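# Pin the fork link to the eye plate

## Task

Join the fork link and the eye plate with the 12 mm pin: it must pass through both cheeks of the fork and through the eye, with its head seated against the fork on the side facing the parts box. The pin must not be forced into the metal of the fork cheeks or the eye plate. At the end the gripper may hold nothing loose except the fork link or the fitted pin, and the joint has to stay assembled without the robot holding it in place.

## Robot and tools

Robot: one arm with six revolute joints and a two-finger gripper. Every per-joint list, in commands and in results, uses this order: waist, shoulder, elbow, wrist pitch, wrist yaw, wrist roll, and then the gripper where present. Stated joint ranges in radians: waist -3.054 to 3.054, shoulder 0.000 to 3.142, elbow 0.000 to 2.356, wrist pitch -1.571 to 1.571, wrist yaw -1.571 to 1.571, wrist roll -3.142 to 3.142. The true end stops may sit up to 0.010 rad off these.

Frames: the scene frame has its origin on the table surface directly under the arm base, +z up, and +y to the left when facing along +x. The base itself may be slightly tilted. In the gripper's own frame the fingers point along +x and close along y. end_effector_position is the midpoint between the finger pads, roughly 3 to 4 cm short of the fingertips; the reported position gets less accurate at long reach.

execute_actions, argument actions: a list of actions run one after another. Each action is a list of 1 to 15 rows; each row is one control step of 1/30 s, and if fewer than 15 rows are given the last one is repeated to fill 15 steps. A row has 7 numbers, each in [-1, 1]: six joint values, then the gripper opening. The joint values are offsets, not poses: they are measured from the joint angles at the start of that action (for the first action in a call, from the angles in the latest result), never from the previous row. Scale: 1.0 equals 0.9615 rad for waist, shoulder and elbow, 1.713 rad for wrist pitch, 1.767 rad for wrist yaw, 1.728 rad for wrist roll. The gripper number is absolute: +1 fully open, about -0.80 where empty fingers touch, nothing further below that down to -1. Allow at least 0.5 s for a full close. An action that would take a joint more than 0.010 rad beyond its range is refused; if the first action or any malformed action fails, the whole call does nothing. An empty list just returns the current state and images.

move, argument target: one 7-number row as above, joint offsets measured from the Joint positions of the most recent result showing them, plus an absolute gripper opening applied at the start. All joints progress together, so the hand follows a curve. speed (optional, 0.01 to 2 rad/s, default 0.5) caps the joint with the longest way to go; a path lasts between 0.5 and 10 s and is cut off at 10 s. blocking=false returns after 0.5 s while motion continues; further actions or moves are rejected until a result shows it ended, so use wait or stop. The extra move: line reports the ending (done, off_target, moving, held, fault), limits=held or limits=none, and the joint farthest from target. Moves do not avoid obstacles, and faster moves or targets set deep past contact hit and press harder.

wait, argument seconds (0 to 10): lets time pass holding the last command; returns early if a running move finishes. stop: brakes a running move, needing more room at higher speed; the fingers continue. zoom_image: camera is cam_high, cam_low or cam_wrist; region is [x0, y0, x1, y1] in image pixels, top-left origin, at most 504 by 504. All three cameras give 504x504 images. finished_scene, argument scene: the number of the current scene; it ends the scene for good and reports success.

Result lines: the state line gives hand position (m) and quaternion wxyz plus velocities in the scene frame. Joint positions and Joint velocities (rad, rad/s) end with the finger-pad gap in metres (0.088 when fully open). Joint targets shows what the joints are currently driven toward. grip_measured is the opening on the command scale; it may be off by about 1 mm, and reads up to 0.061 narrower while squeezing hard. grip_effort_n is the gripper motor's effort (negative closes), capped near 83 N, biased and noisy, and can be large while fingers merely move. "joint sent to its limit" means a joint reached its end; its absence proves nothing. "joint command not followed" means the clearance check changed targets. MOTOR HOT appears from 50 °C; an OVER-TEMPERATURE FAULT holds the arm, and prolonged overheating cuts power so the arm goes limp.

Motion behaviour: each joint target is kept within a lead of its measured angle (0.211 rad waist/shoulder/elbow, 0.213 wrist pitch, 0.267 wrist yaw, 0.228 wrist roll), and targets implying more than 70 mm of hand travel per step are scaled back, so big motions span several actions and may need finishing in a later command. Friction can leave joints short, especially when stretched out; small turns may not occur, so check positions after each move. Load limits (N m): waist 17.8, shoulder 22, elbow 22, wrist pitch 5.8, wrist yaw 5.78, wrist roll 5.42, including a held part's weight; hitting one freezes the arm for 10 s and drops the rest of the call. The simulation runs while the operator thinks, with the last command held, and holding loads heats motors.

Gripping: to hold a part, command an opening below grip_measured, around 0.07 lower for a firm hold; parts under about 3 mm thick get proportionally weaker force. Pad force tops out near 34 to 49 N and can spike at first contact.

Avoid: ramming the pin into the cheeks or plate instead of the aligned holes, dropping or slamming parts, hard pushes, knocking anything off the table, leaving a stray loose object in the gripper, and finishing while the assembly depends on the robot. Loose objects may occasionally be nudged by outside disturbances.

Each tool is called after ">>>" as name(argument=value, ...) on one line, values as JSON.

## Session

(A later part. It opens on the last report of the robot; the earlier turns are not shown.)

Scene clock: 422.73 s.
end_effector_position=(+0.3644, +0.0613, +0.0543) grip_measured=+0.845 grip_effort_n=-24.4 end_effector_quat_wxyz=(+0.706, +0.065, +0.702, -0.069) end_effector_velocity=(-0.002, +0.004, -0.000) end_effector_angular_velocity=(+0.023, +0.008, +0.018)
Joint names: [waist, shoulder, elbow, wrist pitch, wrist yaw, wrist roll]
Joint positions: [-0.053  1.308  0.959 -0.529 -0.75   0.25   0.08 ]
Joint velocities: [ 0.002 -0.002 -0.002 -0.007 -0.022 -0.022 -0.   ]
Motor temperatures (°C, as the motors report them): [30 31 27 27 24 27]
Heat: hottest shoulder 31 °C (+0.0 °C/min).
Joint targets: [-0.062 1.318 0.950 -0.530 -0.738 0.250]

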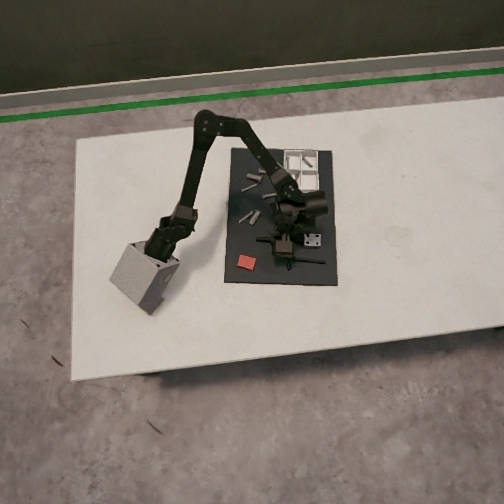

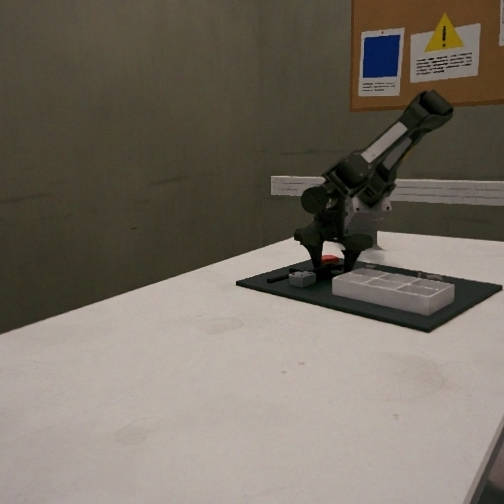

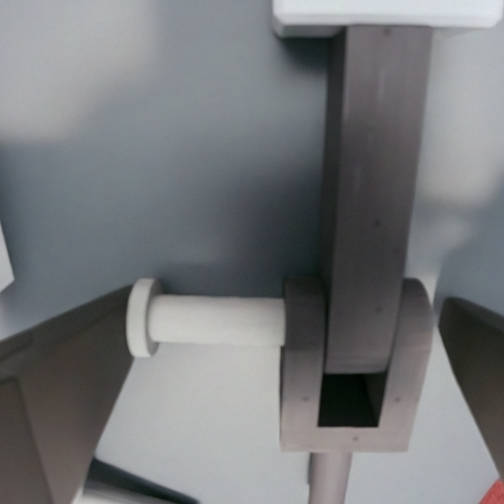

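>>> execute_actions(actions=[[[-0.013,-0.013,0.006,-0.009,0.003,0,0.85]],[[-0.008,0,0,0,0.006,0,0.82]]])

>>> zoom_image(camera="cam_wrist", region=[110, 220, 450, 460])

Scene clock: 426.10 s.
end_effector_position=(+0.3638, +0.0622, +0.0558) grip_measured=+0.825 grip_effort_n=-24.0 end_effector_quat_wxyz=(+0.705, +0.066, +0.702, -0.070) end_effector_velocity=(-0.004, -0.001, +0.002) end_effector_angular_velocity=(-0.009, +0.011, -0.006)
Joint names: [waist, shoulder, elbow, wrist pitch, wrist yaw, wrist roll]
Joint positions: [-0.054  1.303  0.961 -0.539 -0.751  0.25   0.079]
Joint velocities: [-0.002 -0.007 -0.002 -0.022  0.007 -0.007 -0.   ]
Motor temperatures (°C, as the motors report them): [31 31 27 27 24 27]
Heat: hottest waist 31 °C (+0.0 °C/min).
Joint targets: [-0.062 1.303 0.961 -0.540 -0.740 0.250]

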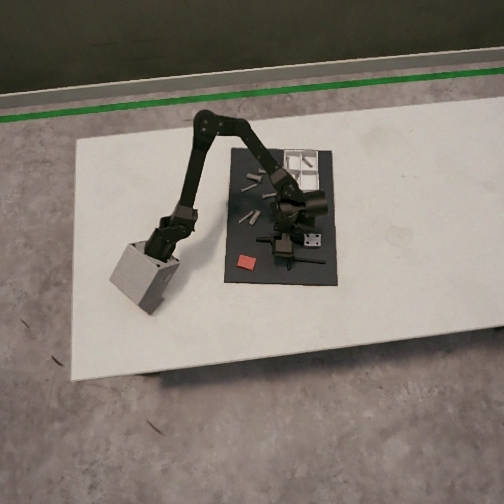

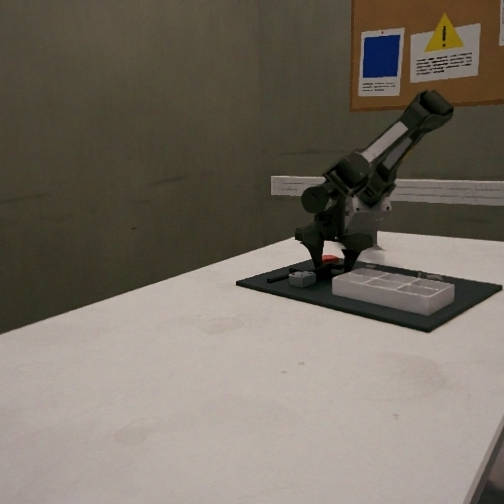

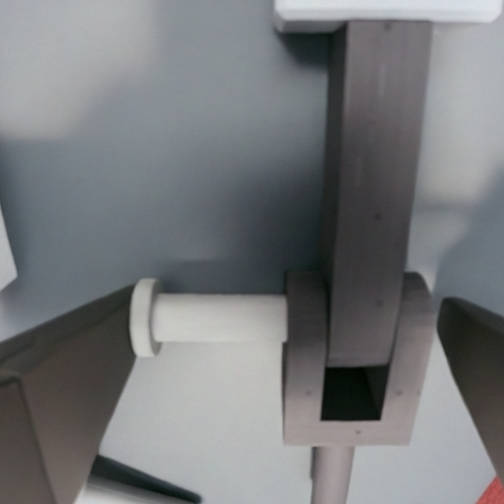

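Region (110, 220, 450, 460) of cam_wrist's 504x504 image, scaled by 1.482, with more detail than that image has; it fills the top 356 rows of this view, and the rest is white.

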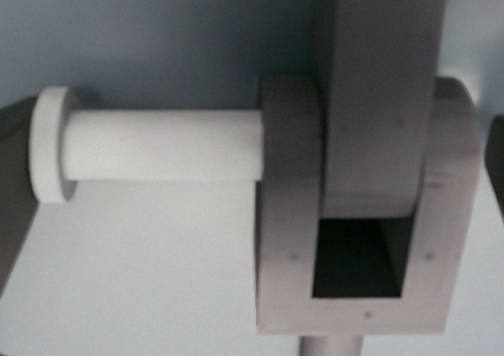

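>>> execute_actions(actions=[[[0,0.017,-0.012,0.005,0.008,0,0.82]],[[0,0.017,-0.012,0.005,0.008,0,0.82]],[[-0.008,0.01,-0.008,0,0.008,0,0.79]]])

Scene clock: 430.47 s.
end_effector_position=(+0.3648, +0.0623, +0.0533) grip_measured=+0.795 grip_effort_n=-24.4 end_effector_quat_wxyz=(+0.707, +0.064, +0.702, -0.066) end_effector_velocity=(-0.002, +0.000, +0.001) end_effector_angular_velocity=(+0.005, +0.004, +0.001)
Joint names: [waist, shoulder, elbow, wrist pitch, wrist yaw, wrist roll]
Joint positions: [-0.048  1.309  0.958 -0.523 -0.751  0.25   0.078]
Joint velocities: [-0.002 -0.002 -0.002 -0.007 -0.007 -0.007 -0.   ]
Motor temperatures (°C, as the motors report them): [31 31 27 27 24 27]
Heat: hottest waist 31 °C (+0.0 °C/min).
Joint targets: [-0.057 1.319 0.951 -0.523 -0.736 0.250]

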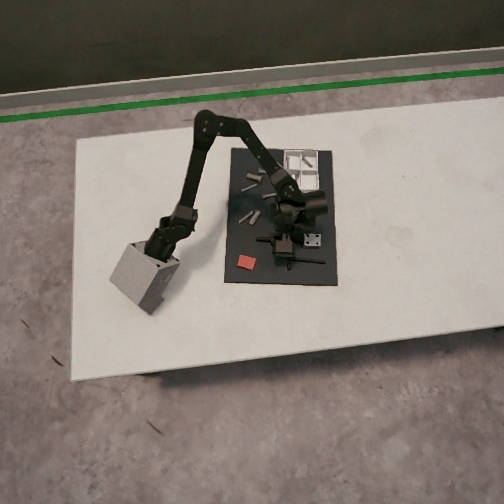

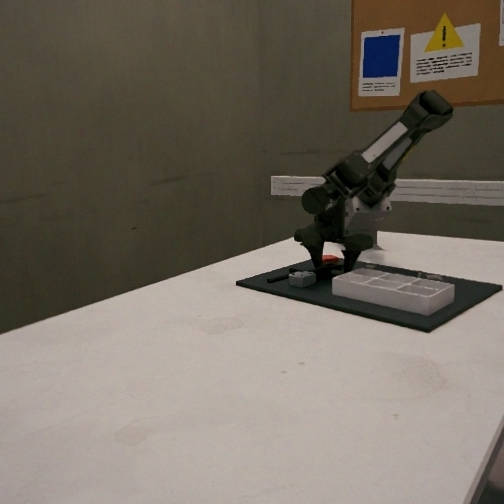

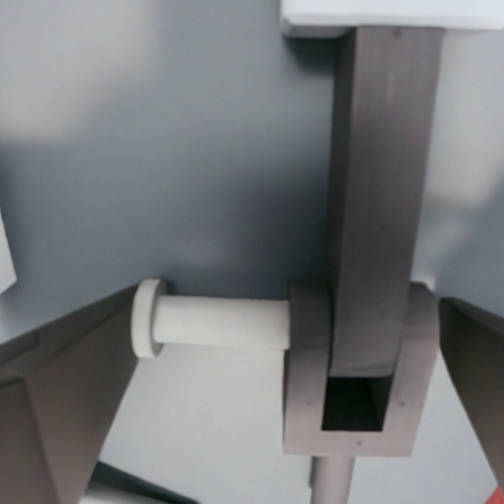

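>>> execute_actions(actions=[[[-0.006,0.012,-0.012,-0.006,0.008,0,0.79]],[[-0.006,0.012,-0.012,-0.006,0.008,0,0.79]],[[-0.008,0.01,-0.01,-0.004,0.008,0,0.76]]])

Scene clock: 435.07 s.
end_effector_position=(+0.3632, +0.0626, +0.0533) grip_measured=+0.765 grip_effort_n=-23.5 end_effector_quat_wxyz=(+0.704, +0.067, +0.704, -0.067) end_effector_velocity=(-0.006, -0.000, -0.000) end_effector_angular_velocity=(+0.005, +0.019, -0.012)
Joint names: [waist, shoulder, elbow, wrist pitch, wrist yaw, wrist roll]
Joint positions: [-0.048  1.309  0.958 -0.532 -0.753  0.25   0.076]
Joint velocities: [-0.002 -0.002 -0.007 -0.022 -0.007 -0.007 -0.   ]
Motor temperatures (°C, as the motors report them): [31 31 27 27 24 27]
Heat: hottest waist 31 °C (+0.0 °C/min).
Joint targets: [-0.056 1.319 0.949 -0.538 -0.737 0.250]

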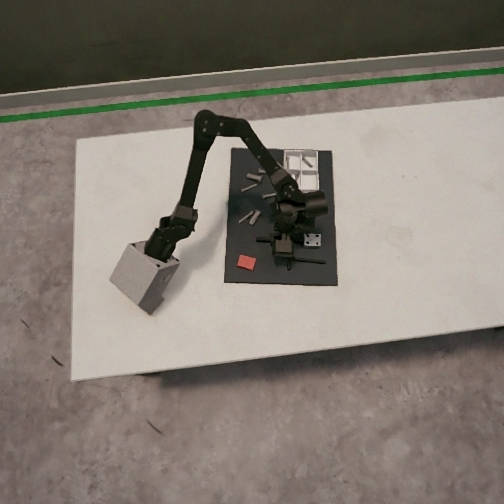

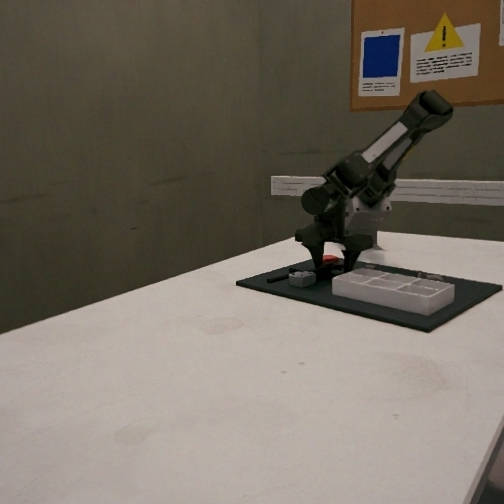

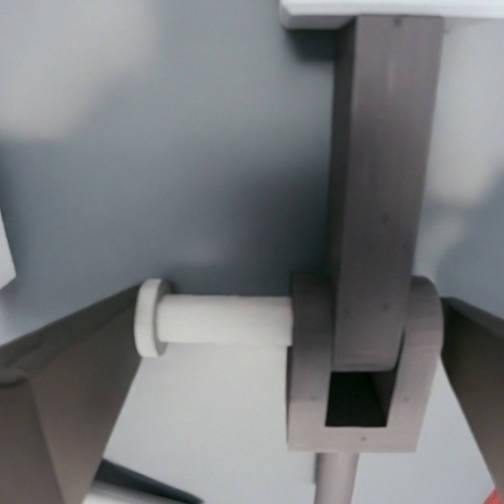

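Creeping in. Sweep up again under pressure.

>>> execute_actions(actions=[[[-0.016,-0.008,0.004,0,0.008,0,0.77]],[[-0.016,-0.008,0.004,-0.002,0.008,0,0.77]],[[-0.014,0.01,-0.008,0,0.008,0,0.77]]])

Scene clock: 439.33 s.
end_effector_position=(+0.3642, +0.0601, +0.0551) grip_measured=+0.767 grip_effort_n=15.6 end_effector_quat_wxyz=(+0.706, +0.065, +0.701, -0.072) end_effector_velocity=(+0.004, +0.002, +0.001) end_effector_angular_velocity=(+0.018, -0.019, +0.018)
Joint names: [waist, shoulder, elbow, wrist pitch, wrist yaw, wrist roll]
Joint positions: [-0.056  1.307  0.959 -0.533 -0.748  0.25   0.077]
Joint velocities: [-0.007 -0.002 -0.002  0.022 -0.022 -0.007 -0.   ]
Motor temperatures (°C, as the motors report them): [31 31 27 27 24 27]
Heat: hottest waist 31 °C (+0.0 °C/min).
Joint targets: [-0.070 1.317 0.951 -0.533 -0.734 0.250]

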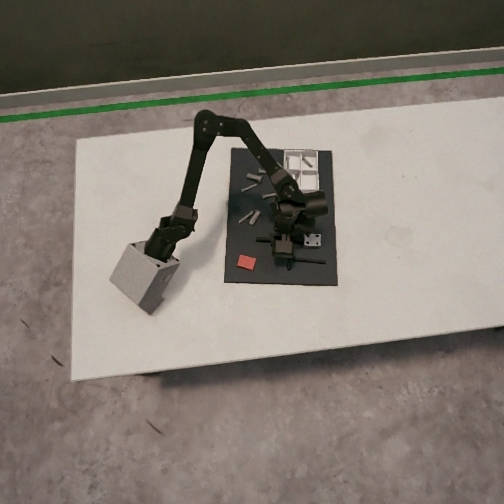

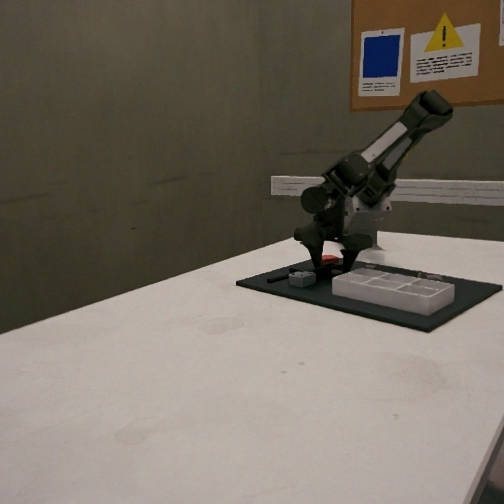

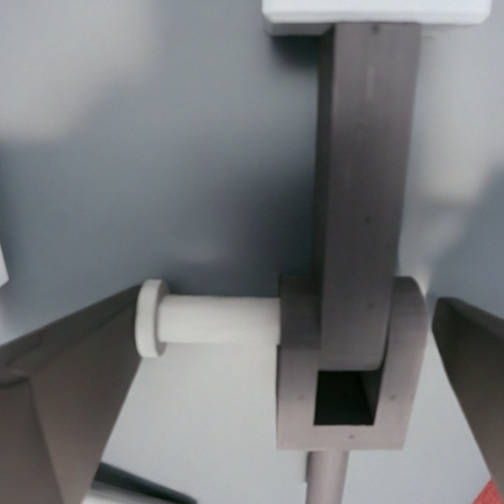

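Into the eye now. Level the head (down, −x) and continue.

>>> execute_actions(actions=[[[-0.004,0.014,-0.011,-0.002,0.005,0,0.77]],[[-0.013,0.0135,-0.011,0.001,0,-0.004,0.77]],[[-0.013,0.0135,-0.011,0.001,0,-0.004,0.77]],[[-0.013,0.0135,-0.011,0.001,0,-0.004,0.77]]])

Scene clock: 444.73 s.
end_effector_position=(+0.3639, +0.0585, +0.0551) grip_measured=+0.767 grip_effort_n=15.6 end_effector_quat_wxyz=(+0.707, +0.064, +0.701, -0.067) end_effector_velocity=(+0.001, +0.003, +0.001) end_effector_angular_velocity=(+0.021, -0.006, +0.011)
Joint names: [waist, shoulder, elbow, wrist pitch, wrist yaw, wrist roll]
Joint positions: [-0.064  1.312  0.956 -0.529 -0.759  0.237  0.077]
Joint velocities: [-0.002 -0.002 -0.002  0.007 -0.022 -0.007 -0.   ]
Motor temperatures (°C, as the motors report them): [31 31 27 27 24 27]
Heat: hottest waist 31 °C (+0.0 °C/min).
Joint targets: [-0.074 1.324 0.946 -0.529 -0.754 0.235]

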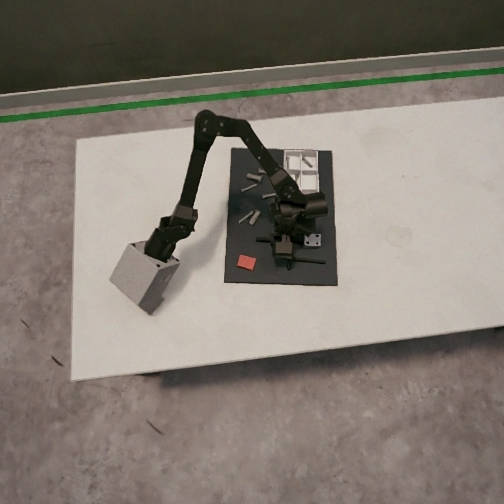

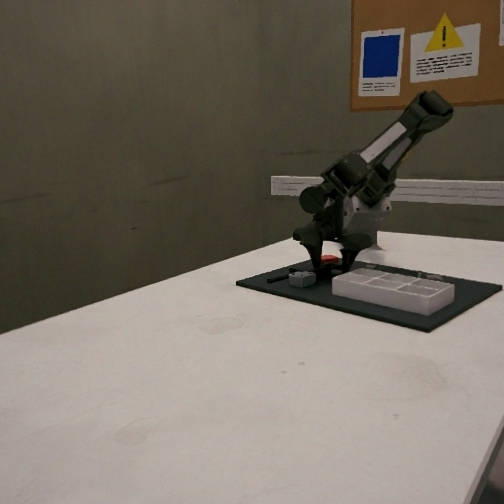

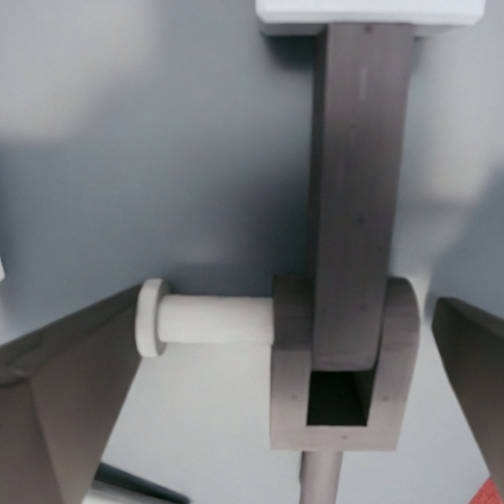

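>>> execute_actions(actions=[[[-0.003,0.004,0,0,0,0.006,0.85]],[[-0.005,0.006,-0.004,0,0.003,0,0.74]],[[-0.005,0.006,-0.004,0,0.003,0,0.66]],[[-0.005,0.006,-0.004,0,0.003,0,0.58]]])

Scene clock: 449.13 s.
end_effector_position=(+0.3639, +0.0603, +0.0548) grip_measured=+0.585 grip_effort_n=-23.0 end_effector_quat_wxyz=(+0.706, +0.070, +0.702, -0.065) end_effector_velocity=(+0.000, -0.000, -0.000) end_effector_angular_velocity=(+0.006, -0.003, +0.022)
Joint names: [waist, shoulder, elbow, wrist pitch, wrist yaw, wrist roll]
Joint positions: [-0.062  1.312  0.955 -0.527 -0.768  0.245  0.068]
Joint velocities: [-0.002  0.002 -0.002  0.007 -0.007 -0.022 -0.   ]
Motor temperatures (°C, as the motors report them): [31 31 27 27 24 27]
Heat: hottest waist 31 °C (+0.0 °C/min).
Joint targets: [-0.068 1.317 0.951 -0.527 -0.760 0.245]

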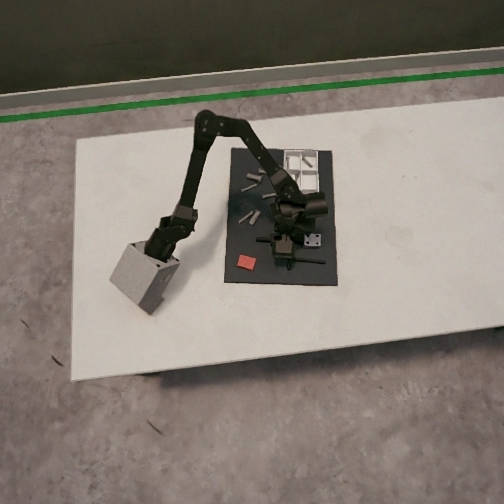

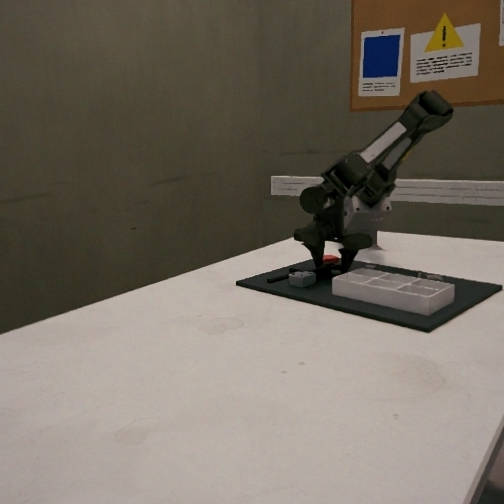

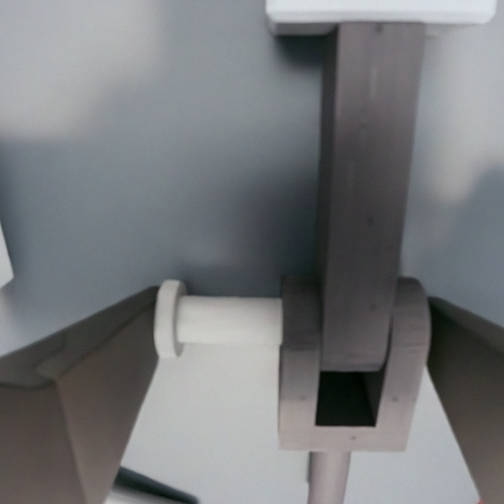

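>>> execute_actions(actions=[[[0,0,0,0,0,0,1]],[[-0.023,0.027,-0.023,0.009,-0.007,-0.01,1]],[[-0.005,0.007,-0.006,0,0.003,0,0.9]],[[-0.009,0.01,-0.008,0,0.007,0,0.8]],[[-0.012,0.01,-0.008,0,0.009,0,0.7]]])

Scene clock: 459.60 s.
end_effector_position=(+0.3609, +0.0540, +0.0520) grip_measured=+0.706 grip_effort_n=-26.3 end_effector_quat_wxyz=(+0.704, +0.075, +0.703, -0.064) end_effector_velocity=(-0.002, -0.002, +0.001) end_effector_angular_velocity=(-0.009, +0.004, +0.001)
Joint names: [waist, shoulder, elbow, wrist pitch, wrist yaw, wrist roll]
Joint positions: [-0.076  1.328  0.94  -0.51  -0.787  0.23   0.074]
Joint velocities: [-0.002 -0.002 -0.002 -0.007  0.007 -0.007 -0.001]
Motor temperatures (°C, as the motors report them): [32 31 27 27 24 27]
Heat: hottest waist 32 °C (+1.0 °C/min).
Joint targets: [-0.090 1.338 0.932 -0.512 -0.765 0.230]

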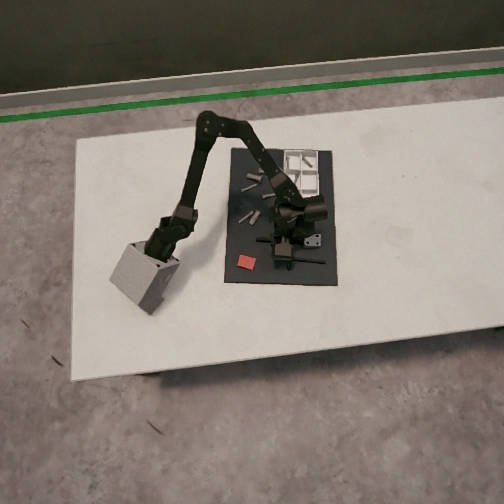

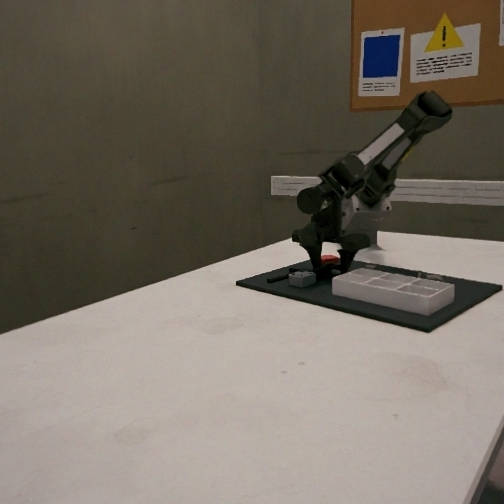

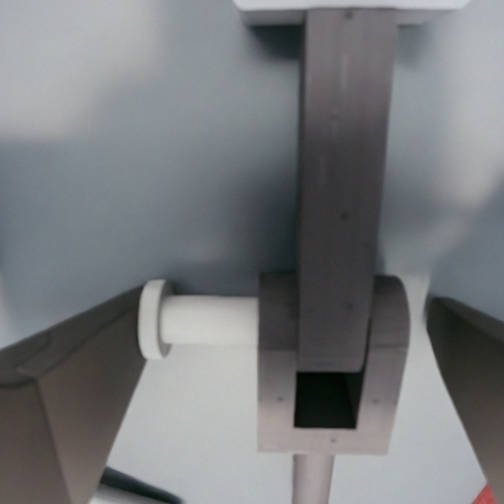

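>>> execute_actions(actions=[[[-0.016,-0.008,0.004,0,0.008,0,0.71]],[[-0.012,0,0,0,0.008,0,0.71]],[[-0.005,0.005,0,0,0.003,0,0.78]],[[-0.014,0,0,-0.002,0.007,0,0.68]],[[-0.005,0.005,0,0,0.003,0,0.74]],[[-0.014,0,0,-0.002,0.007,0,0.64]]])

Scene clock: 464.97 s.
end_effector_position=(+0.3613, +0.0551, +0.0528) grip_measured=+0.646 grip_effort_n=-25.8 end_effector_quat_wxyz=(+0.705, +0.076, +0.703, -0.062) end_effector_velocity=(-0.002, +0.001, +0.001) end_effector_angular_velocity=(+0.006, +0.004, +0.001)
Joint names: [waist, shoulder, elbow, wrist pitch, wrist yaw, wrist roll]
Joint positions: [-0.077  1.326  0.941 -0.512 -0.792  0.23   0.071]
Joint velocities: [-0.002 -0.002 -0.002 -0.007 -0.007 -0.007 -0.   ]
Motor temperatures (°C, as the motors report them): [32 31 27 27 24 27]
Heat: hottest waist 32 °C (+1.0 °C/min).
Joint targets: [-0.092 1.326 0.941 -0.515 -0.775 0.230]

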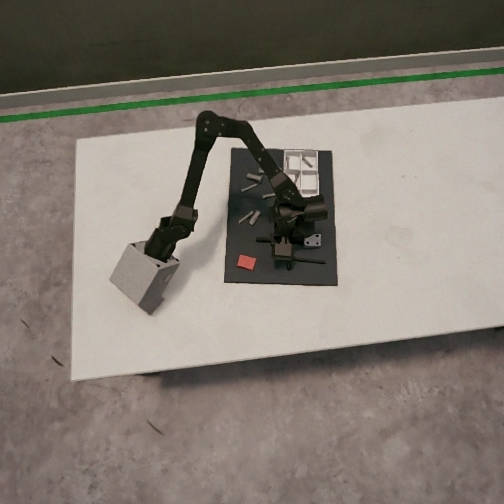

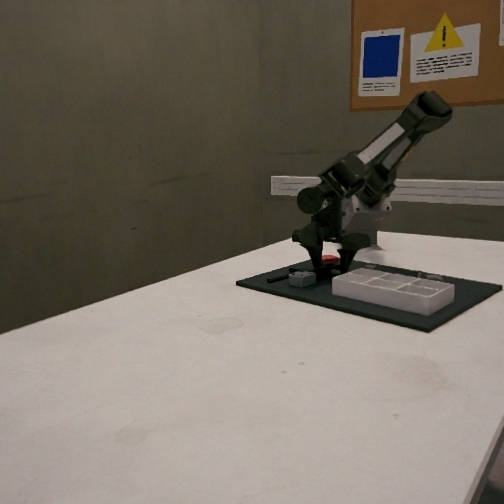

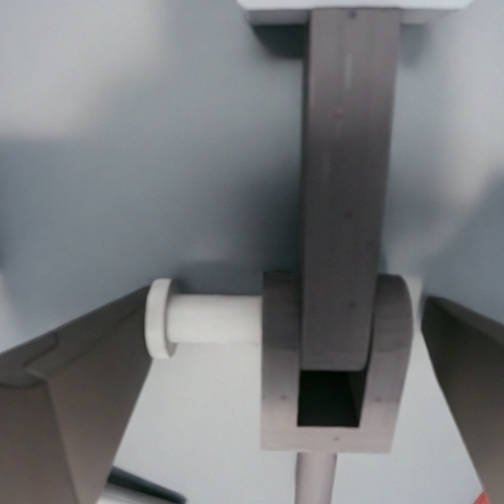

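>>> execute_actions(actions=[[[-0.008,0.006,-0.004,0.007,0.007,0,0.65]],[[-0.008,0.006,-0.004,-0.008,0.007,0,0.65]],[[-0.002,0.016,-0.011,0.004,0.007,0,0.65]],[[-0.014,-0.012,0.006,-0.003,0.007,0,0.65]]])

Scene clock: 472.53 s.
end_effector_position=(+0.3615, +0.0545, +0.0534) grip_measured=+0.647 grip_effort_n=15.6 end_effector_quat_wxyz=(+0.706, +0.075, +0.702, -0.063) end_effector_velocity=(-0.001, +0.000, +0.002) end_effector_angular_velocity=(+0.003, -0.003, +0.016)
Joint names: [waist, shoulder, elbow, wrist pitch, wrist yaw, wrist roll]
Joint positions: [-0.079  1.324  0.94  -0.512 -0.79   0.23   0.071]
Joint velocities: [-0.007 -0.007 -0.002 -0.007 -0.007 -0.022  0.   ]
Motor temperatures (°C, as the motors report them): [32 31 27 27 24 27]
Heat: hottest waist 32 °C (+1.0 °C/min).
Joint targets: [-0.092 1.315 0.946 -0.514 -0.777 0.230]

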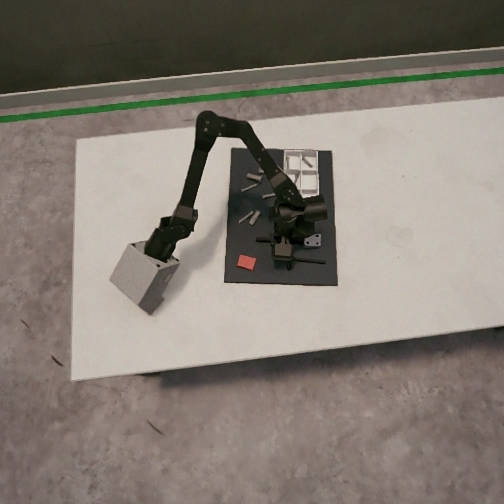

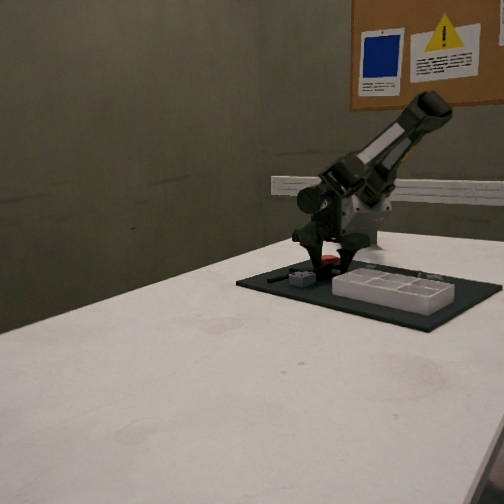

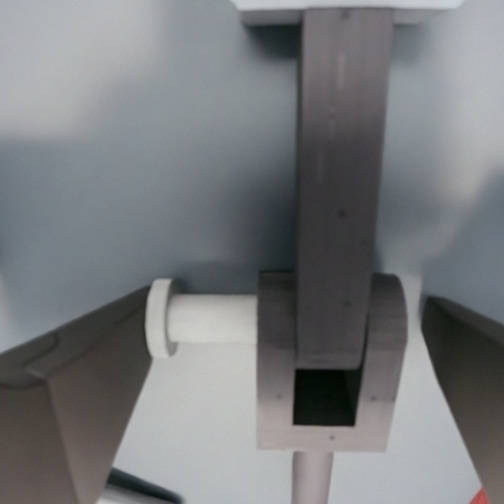

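>>> execute_actions(actions=[[[0,0,0,0,0,0,1]],[[-0.021,-0.022,0.017,-0.019,0.021,-0.02,1]],[[-0.004,0,0,0,0.002,0,0.92]],[[-0.009,0.006,-0.005,0,0.007,0,0.82]],[[-0.011,0.008,-0.006,0,0.009,0,0.72]]])

Scene clock: 479.97 s.
end_effector_position=(+0.3621, +0.0487, +0.0596) grip_measured=+0.725 grip_effort_n=-24.0 end_effector_quat_wxyz=(+0.708, +0.055, +0.700, -0.072) end_effector_velocity=(-0.001, +0.002, -0.000) end_effector_angular_velocity=(+0.020, -0.003, +0.008)
Joint names: [waist, shoulder, elbow, wrist pitch, wrist yaw, wrist roll]
Joint positions: [-0.095  1.312  0.949 -0.542 -0.757  0.199  0.075]
Joint velocities: [-0.002 -0.002 -0.007  0.007 -0.022 -0.007 -0.001]
Motor temperatures (°C, as the motors report them): [33 31 27 27 24 27]
Heat: hottest waist 33 °C (+2.0 °C/min).
Joint targets: [-0.106 1.320 0.944 -0.542 -0.742 0.199]

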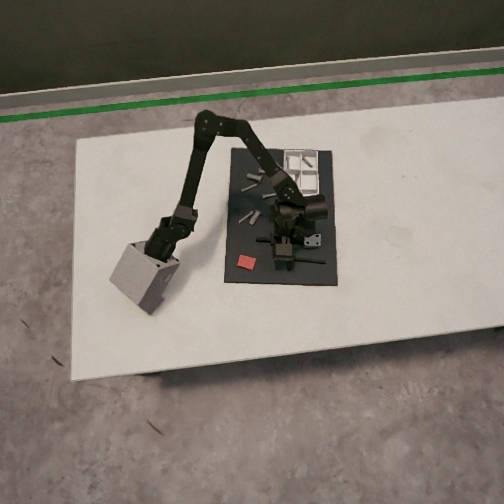

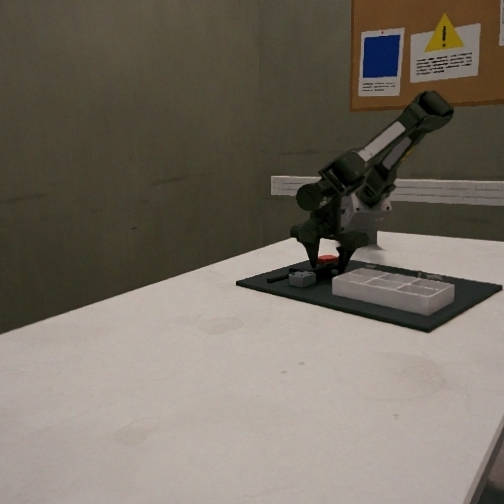

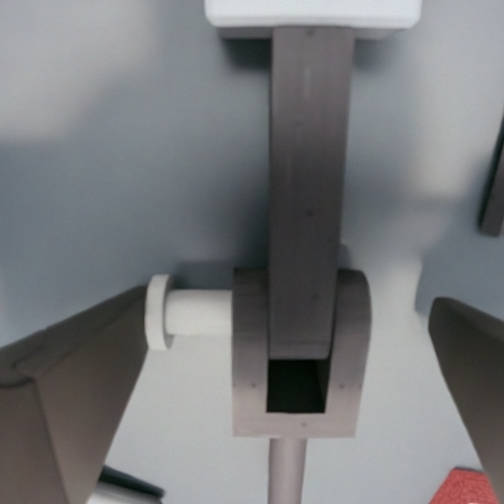

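>>> execute_actions(actions=[[[-0.011,0.008,-0.006,0,0.009,0,0.62]],[[-0.011,0.008,-0.006,0,0.009,0,0.54]]])

Scene clock: 494.23 s.
end_effector_position=(+0.3623, +0.0517, +0.0586) grip_measured=+0.546 grip_effort_n=-26.7 end_effector_quat_wxyz=(+0.708, +0.057, +0.701, -0.066) end_effector_velocity=(-0.003, +0.001, +0.001) end_effector_angular_velocity=(+0.006, +0.004, -0.014)
Joint names: [waist, shoulder, elbow, wrist pitch, wrist yaw, wrist roll]
Joint positions: [-0.09   1.312  0.949 -0.539 -0.767  0.199  0.066]
Joint velocities: [-0.002 -0.007 -0.007 -0.007 -0.007  0.007 -0.   ]
Motor temperatures (°C, as the motors report them): [33 31 27 27 24 27]
Heat: hottest waist 33 °C (+2.0 °C/min).
Joint targets: [-0.103 1.320 0.944 -0.541 -0.745 0.199]

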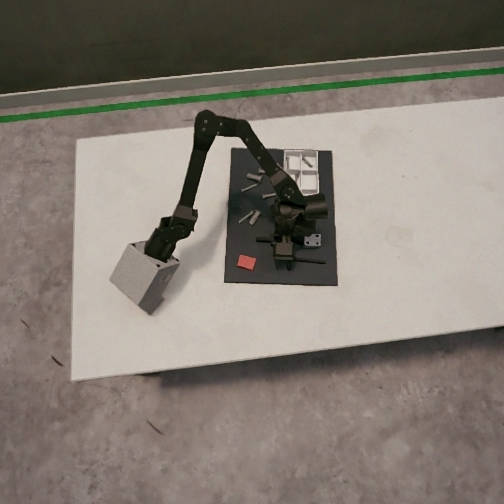

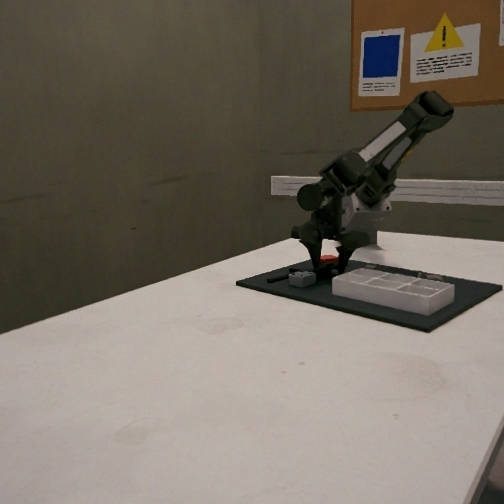

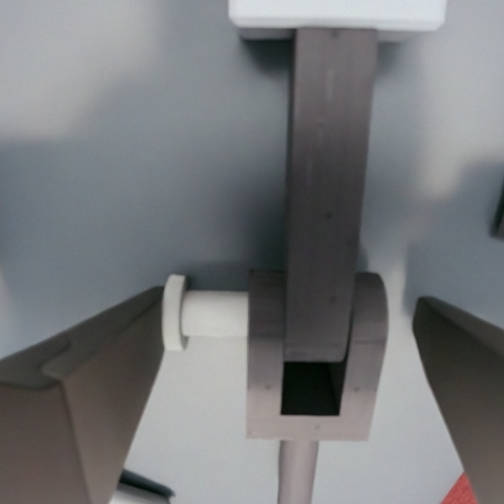

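>>> execute_actions(actions=[[[-0.008,0.004,0,0,0.008,0,0.85]],[[0,0,0,0,0,0,0.85]]])

>>> zoom_image(camera="cam_wrist", region=[130,200,430,500])

Scene clock: 498.27 s.
end_effector_position=(+0.3627, +0.0487, +0.0595) grip_measured=+0.846 grip_effort_n=18.8 end_effector_quat_wxyz=(+0.709, +0.053, +0.699, -0.072) end_effector_velocity=(-0.005, +0.002, -0.000) end_effector_angular_velocity=(+0.009, +0.017, -0.007)
Joint names: [waist, shoulder, elbow, wrist pitch, wrist yaw, wrist roll]
Joint positions: [-0.095  1.312  0.949 -0.539 -0.755  0.199  0.08 ]
Joint velocities: [ 0.002 -0.002 -0.002 -0.022 -0.007 -0.007 -0.   ]
Motor temperatures (°C, as the motors report them): [33 31 27 27 24 27]
Heat: hottest waist 33 °C (+2.0 °C/min).
Joint targets: [-0.095 1.312 0.949 -0.539 -0.755 0.199]

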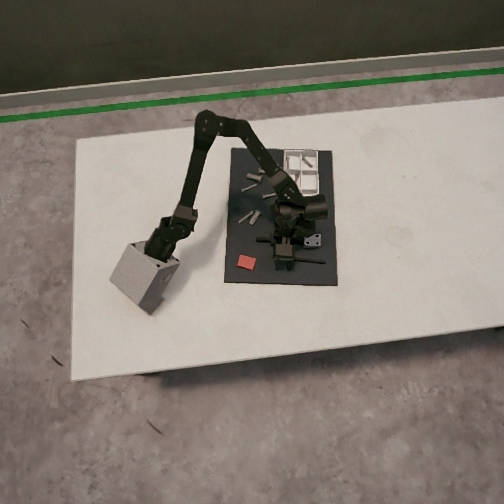

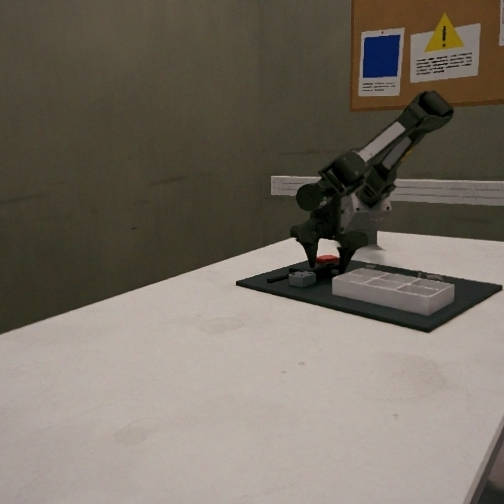

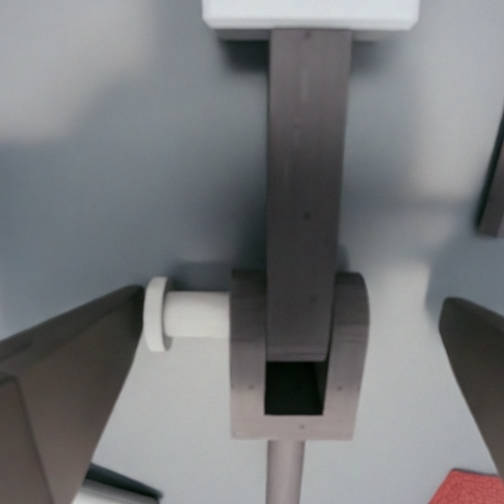

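Region (130, 200, 430, 500) of cam_wrist's 504x504 image, scaled by 1.680, with more detail than that image has.

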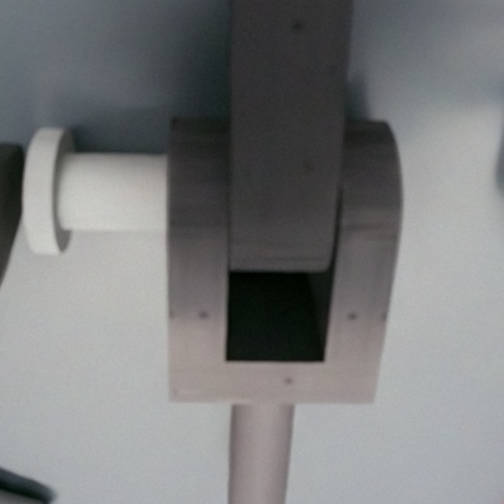

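>>> execute_actions(actions=[[[-0.008,0.004,0,0,0.008,0,0.66]],[[-0.011,0,0,0.006,0.009,0,0.63]],[[-0.011,0,0,-0.012,0.009,0,0.60]],[[-0.013,-0.012,0.006,0.006,0.009,0,0.58]]])

Scene clock: 504.80 s.
end_effector_position=(+0.3646, +0.0517, +0.0602) grip_measured=+0.584 grip_effort_n=-22.6 end_effector_quat_wxyz=(+0.711, +0.052, +0.698, -0.066) end_effector_velocity=(-0.001, -0.002, +0.000) end_effector_angular_velocity=(-0.009, -0.003, +0.008)
Joint names: [waist, shoulder, elbow, wrist pitch, wrist yaw, wrist roll]
Joint positions: [-0.09   1.309  0.955 -0.539 -0.759  0.198  0.068]
Joint velocities: [-0.002 -0.002 -0.007  0.007  0.007 -0.007 -0.   ]
Motor temperatures (°C, as the motors report them): [33 31 27 27 24 27]
Heat: hottest waist 33 °C (+2.0 °C/min).
Joint targets: [-0.103 1.301 0.959 -0.535 -0.743 0.198]

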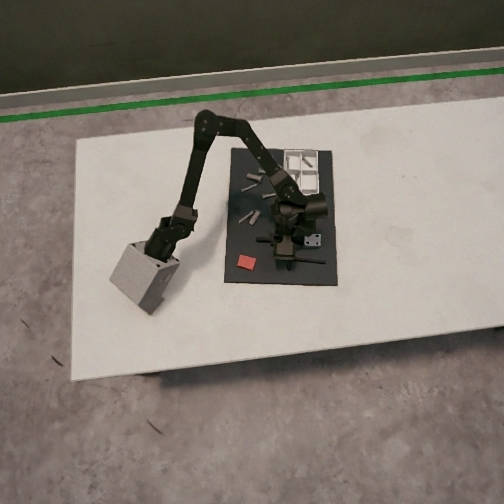

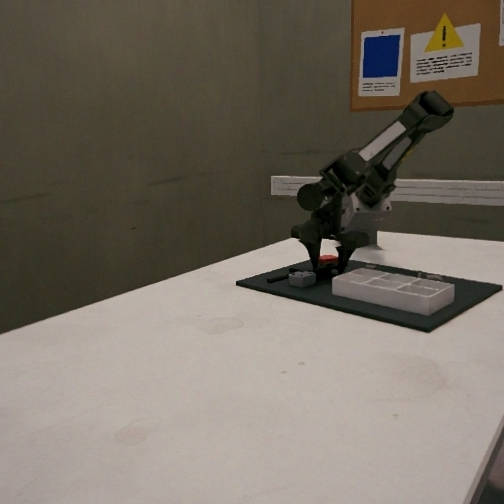

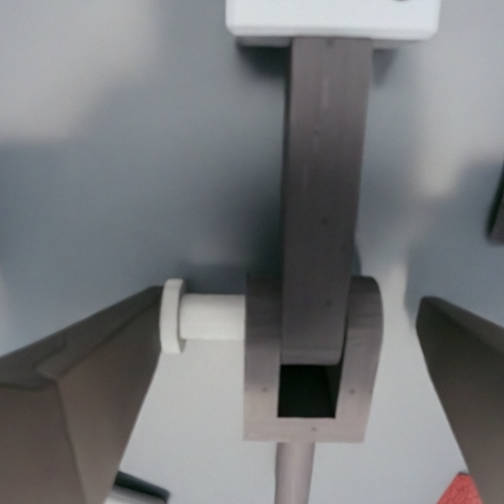

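>>> execute_actions(actions=[[[0.033,-0.012,0,0.003,0.012,0.016,0.58]],[[0,0,0,0,0,0,0.4]]])

Scene clock: 508.00 s.
end_effector_position=(+0.3630, +0.0573, +0.0556) grip_measured=+0.405 grip_effort_n=-20.2 end_effector_quat_wxyz=(+0.707, +0.054, +0.702, -0.068) end_effector_velocity=(-0.004, +0.000, +0.001) end_effector_angular_velocity=(+0.005, +0.015, -0.009)
Joint names: [waist, shoulder, elbow, wrist pitch, wrist yaw, wrist roll]
Joint positions: [-0.062  1.307  0.955 -0.535 -0.743  0.223  0.059]
Joint velocities: [-0.002 -0.002 -0.002 -0.022 -0.007 -0.007 -0.001]
Motor temperatures (°C, as the motors report them): [33 31 27 27 24 27]
Heat: hottest waist 33 °C (+2.0 °C/min).
Joint targets: [-0.062 1.307 0.955 -0.535 -0.743 0.223]

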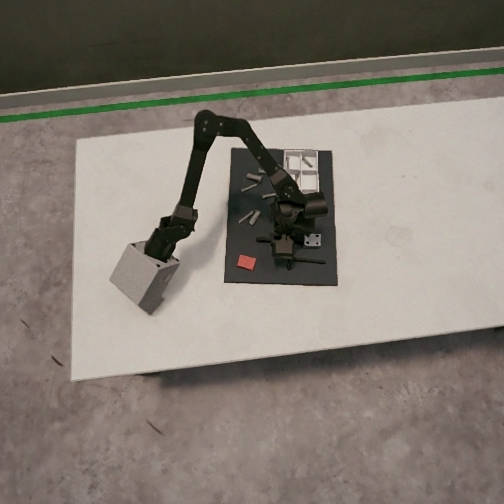

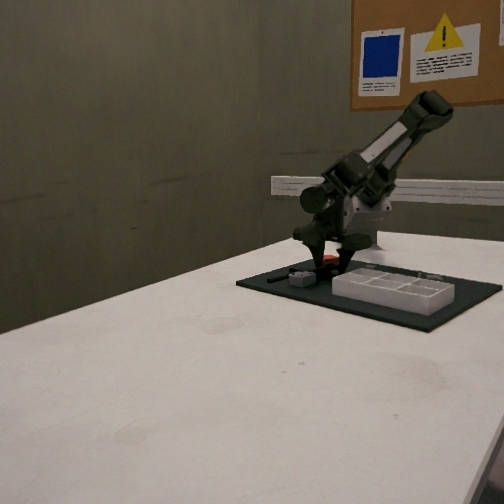

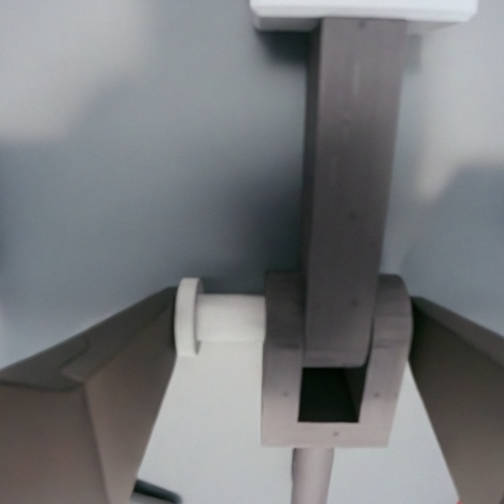

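>>> execute_actions(actions=[[[0,-0.014,0,0,0,0,0.36]],[[0,0,0,0,0,0,0.32]]])

>>> execute_actions(actions=[[[0,0,0,0,0,0,0.29]]])

Scene clock: 511.47 s.
end_effector_position=(+0.3633, +0.0581, +0.0562) grip_measured=+0.325 grip_effort_n=-22.6 end_effector_quat_wxyz=(+0.708, +0.054, +0.701, -0.067) end_effector_velocity=(-0.004, +0.000, +0.001) end_effector_angular_velocity=(+0.005, +0.015, -0.009)
Joint names: [waist, shoulder, elbow, wrist pitch, wrist yaw, wrist roll]
Joint positions: [-0.061  1.304  0.955 -0.535 -0.743  0.223  0.055]
Joint velocities: [-0.002 -0.002 -0.002 -0.022 -0.007 -0.007 -0.   ]
Motor temperatures (°C, as the motors report them): [33 31 27 27 24 27]
Heat: hottest waist 33 °C (+1.0 °C/min).
Joint targets: [-0.062 1.304 0.955 -0.535 -0.743 0.223]

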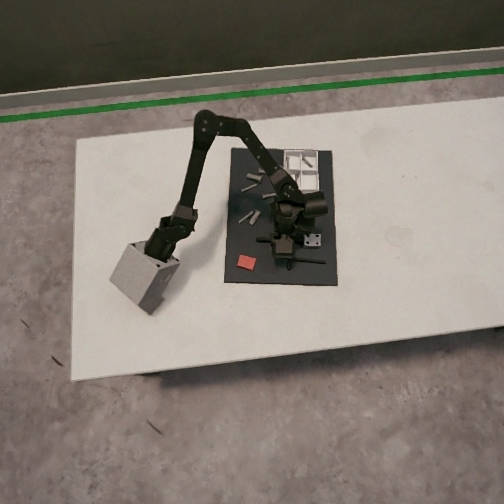

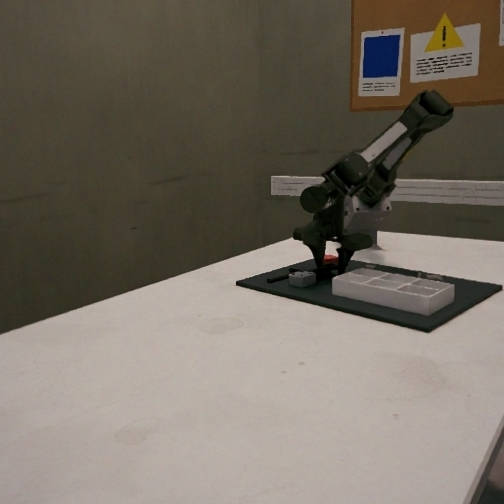

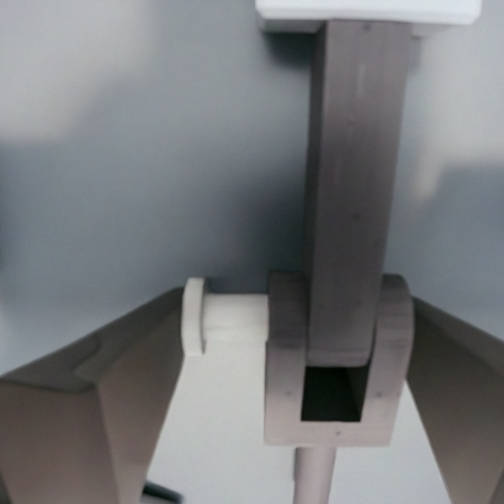

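Scene clock: 511.97 s.
end_effector_position=(+0.3634, +0.0578, +0.0563) grip_measured=+0.296 grip_effort_n=-28.6 end_effector_quat_wxyz=(+0.708, +0.053, +0.701, -0.067) end_effector_velocity=(-0.003, +0.001, +0.001) end_effector_angular_velocity=(+0.005, +0.011, -0.020)
Joint names: [waist, shoulder, elbow, wrist pitch, wrist yaw, wrist roll]
Joint positions: [-0.062  1.304  0.955 -0.535 -0.742  0.223  0.053]
Joint velocities: [-0.002 -0.002  0.002 -0.022 -0.007  0.007 -0.   ]
Motor temperatures (°C, as the motors report them): [33 31 27 27 24 27]
Heat: hottest waist 33 °C (+1.0 °C/min).
Joint targets: [-0.061 1.304 0.955 -0.535 -0.743 0.223]

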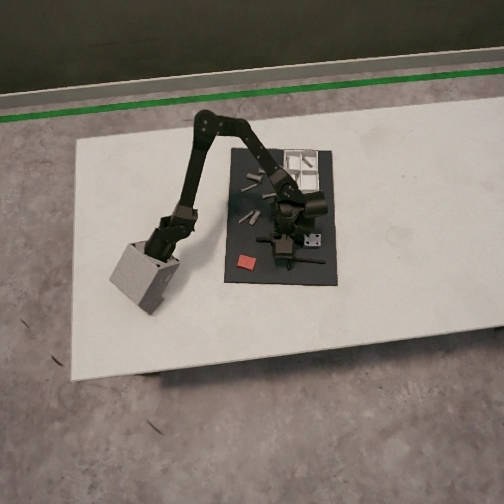

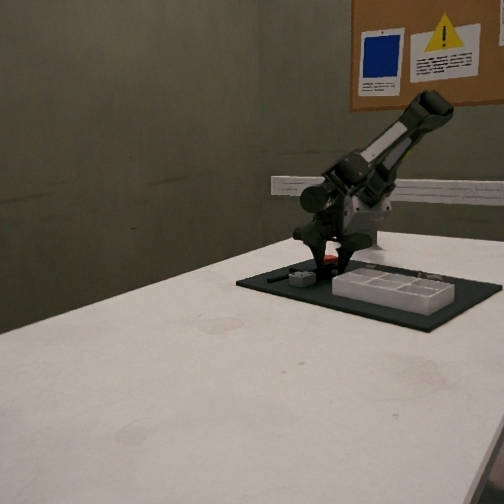

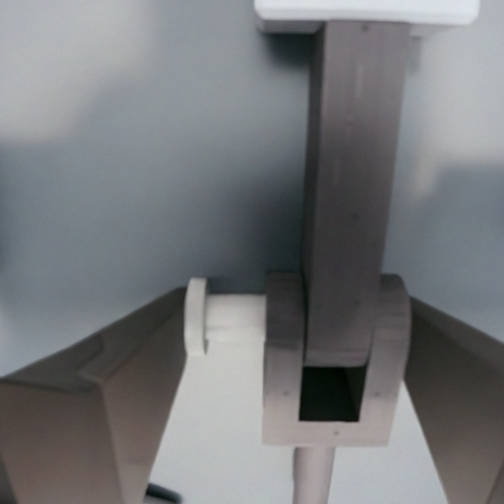

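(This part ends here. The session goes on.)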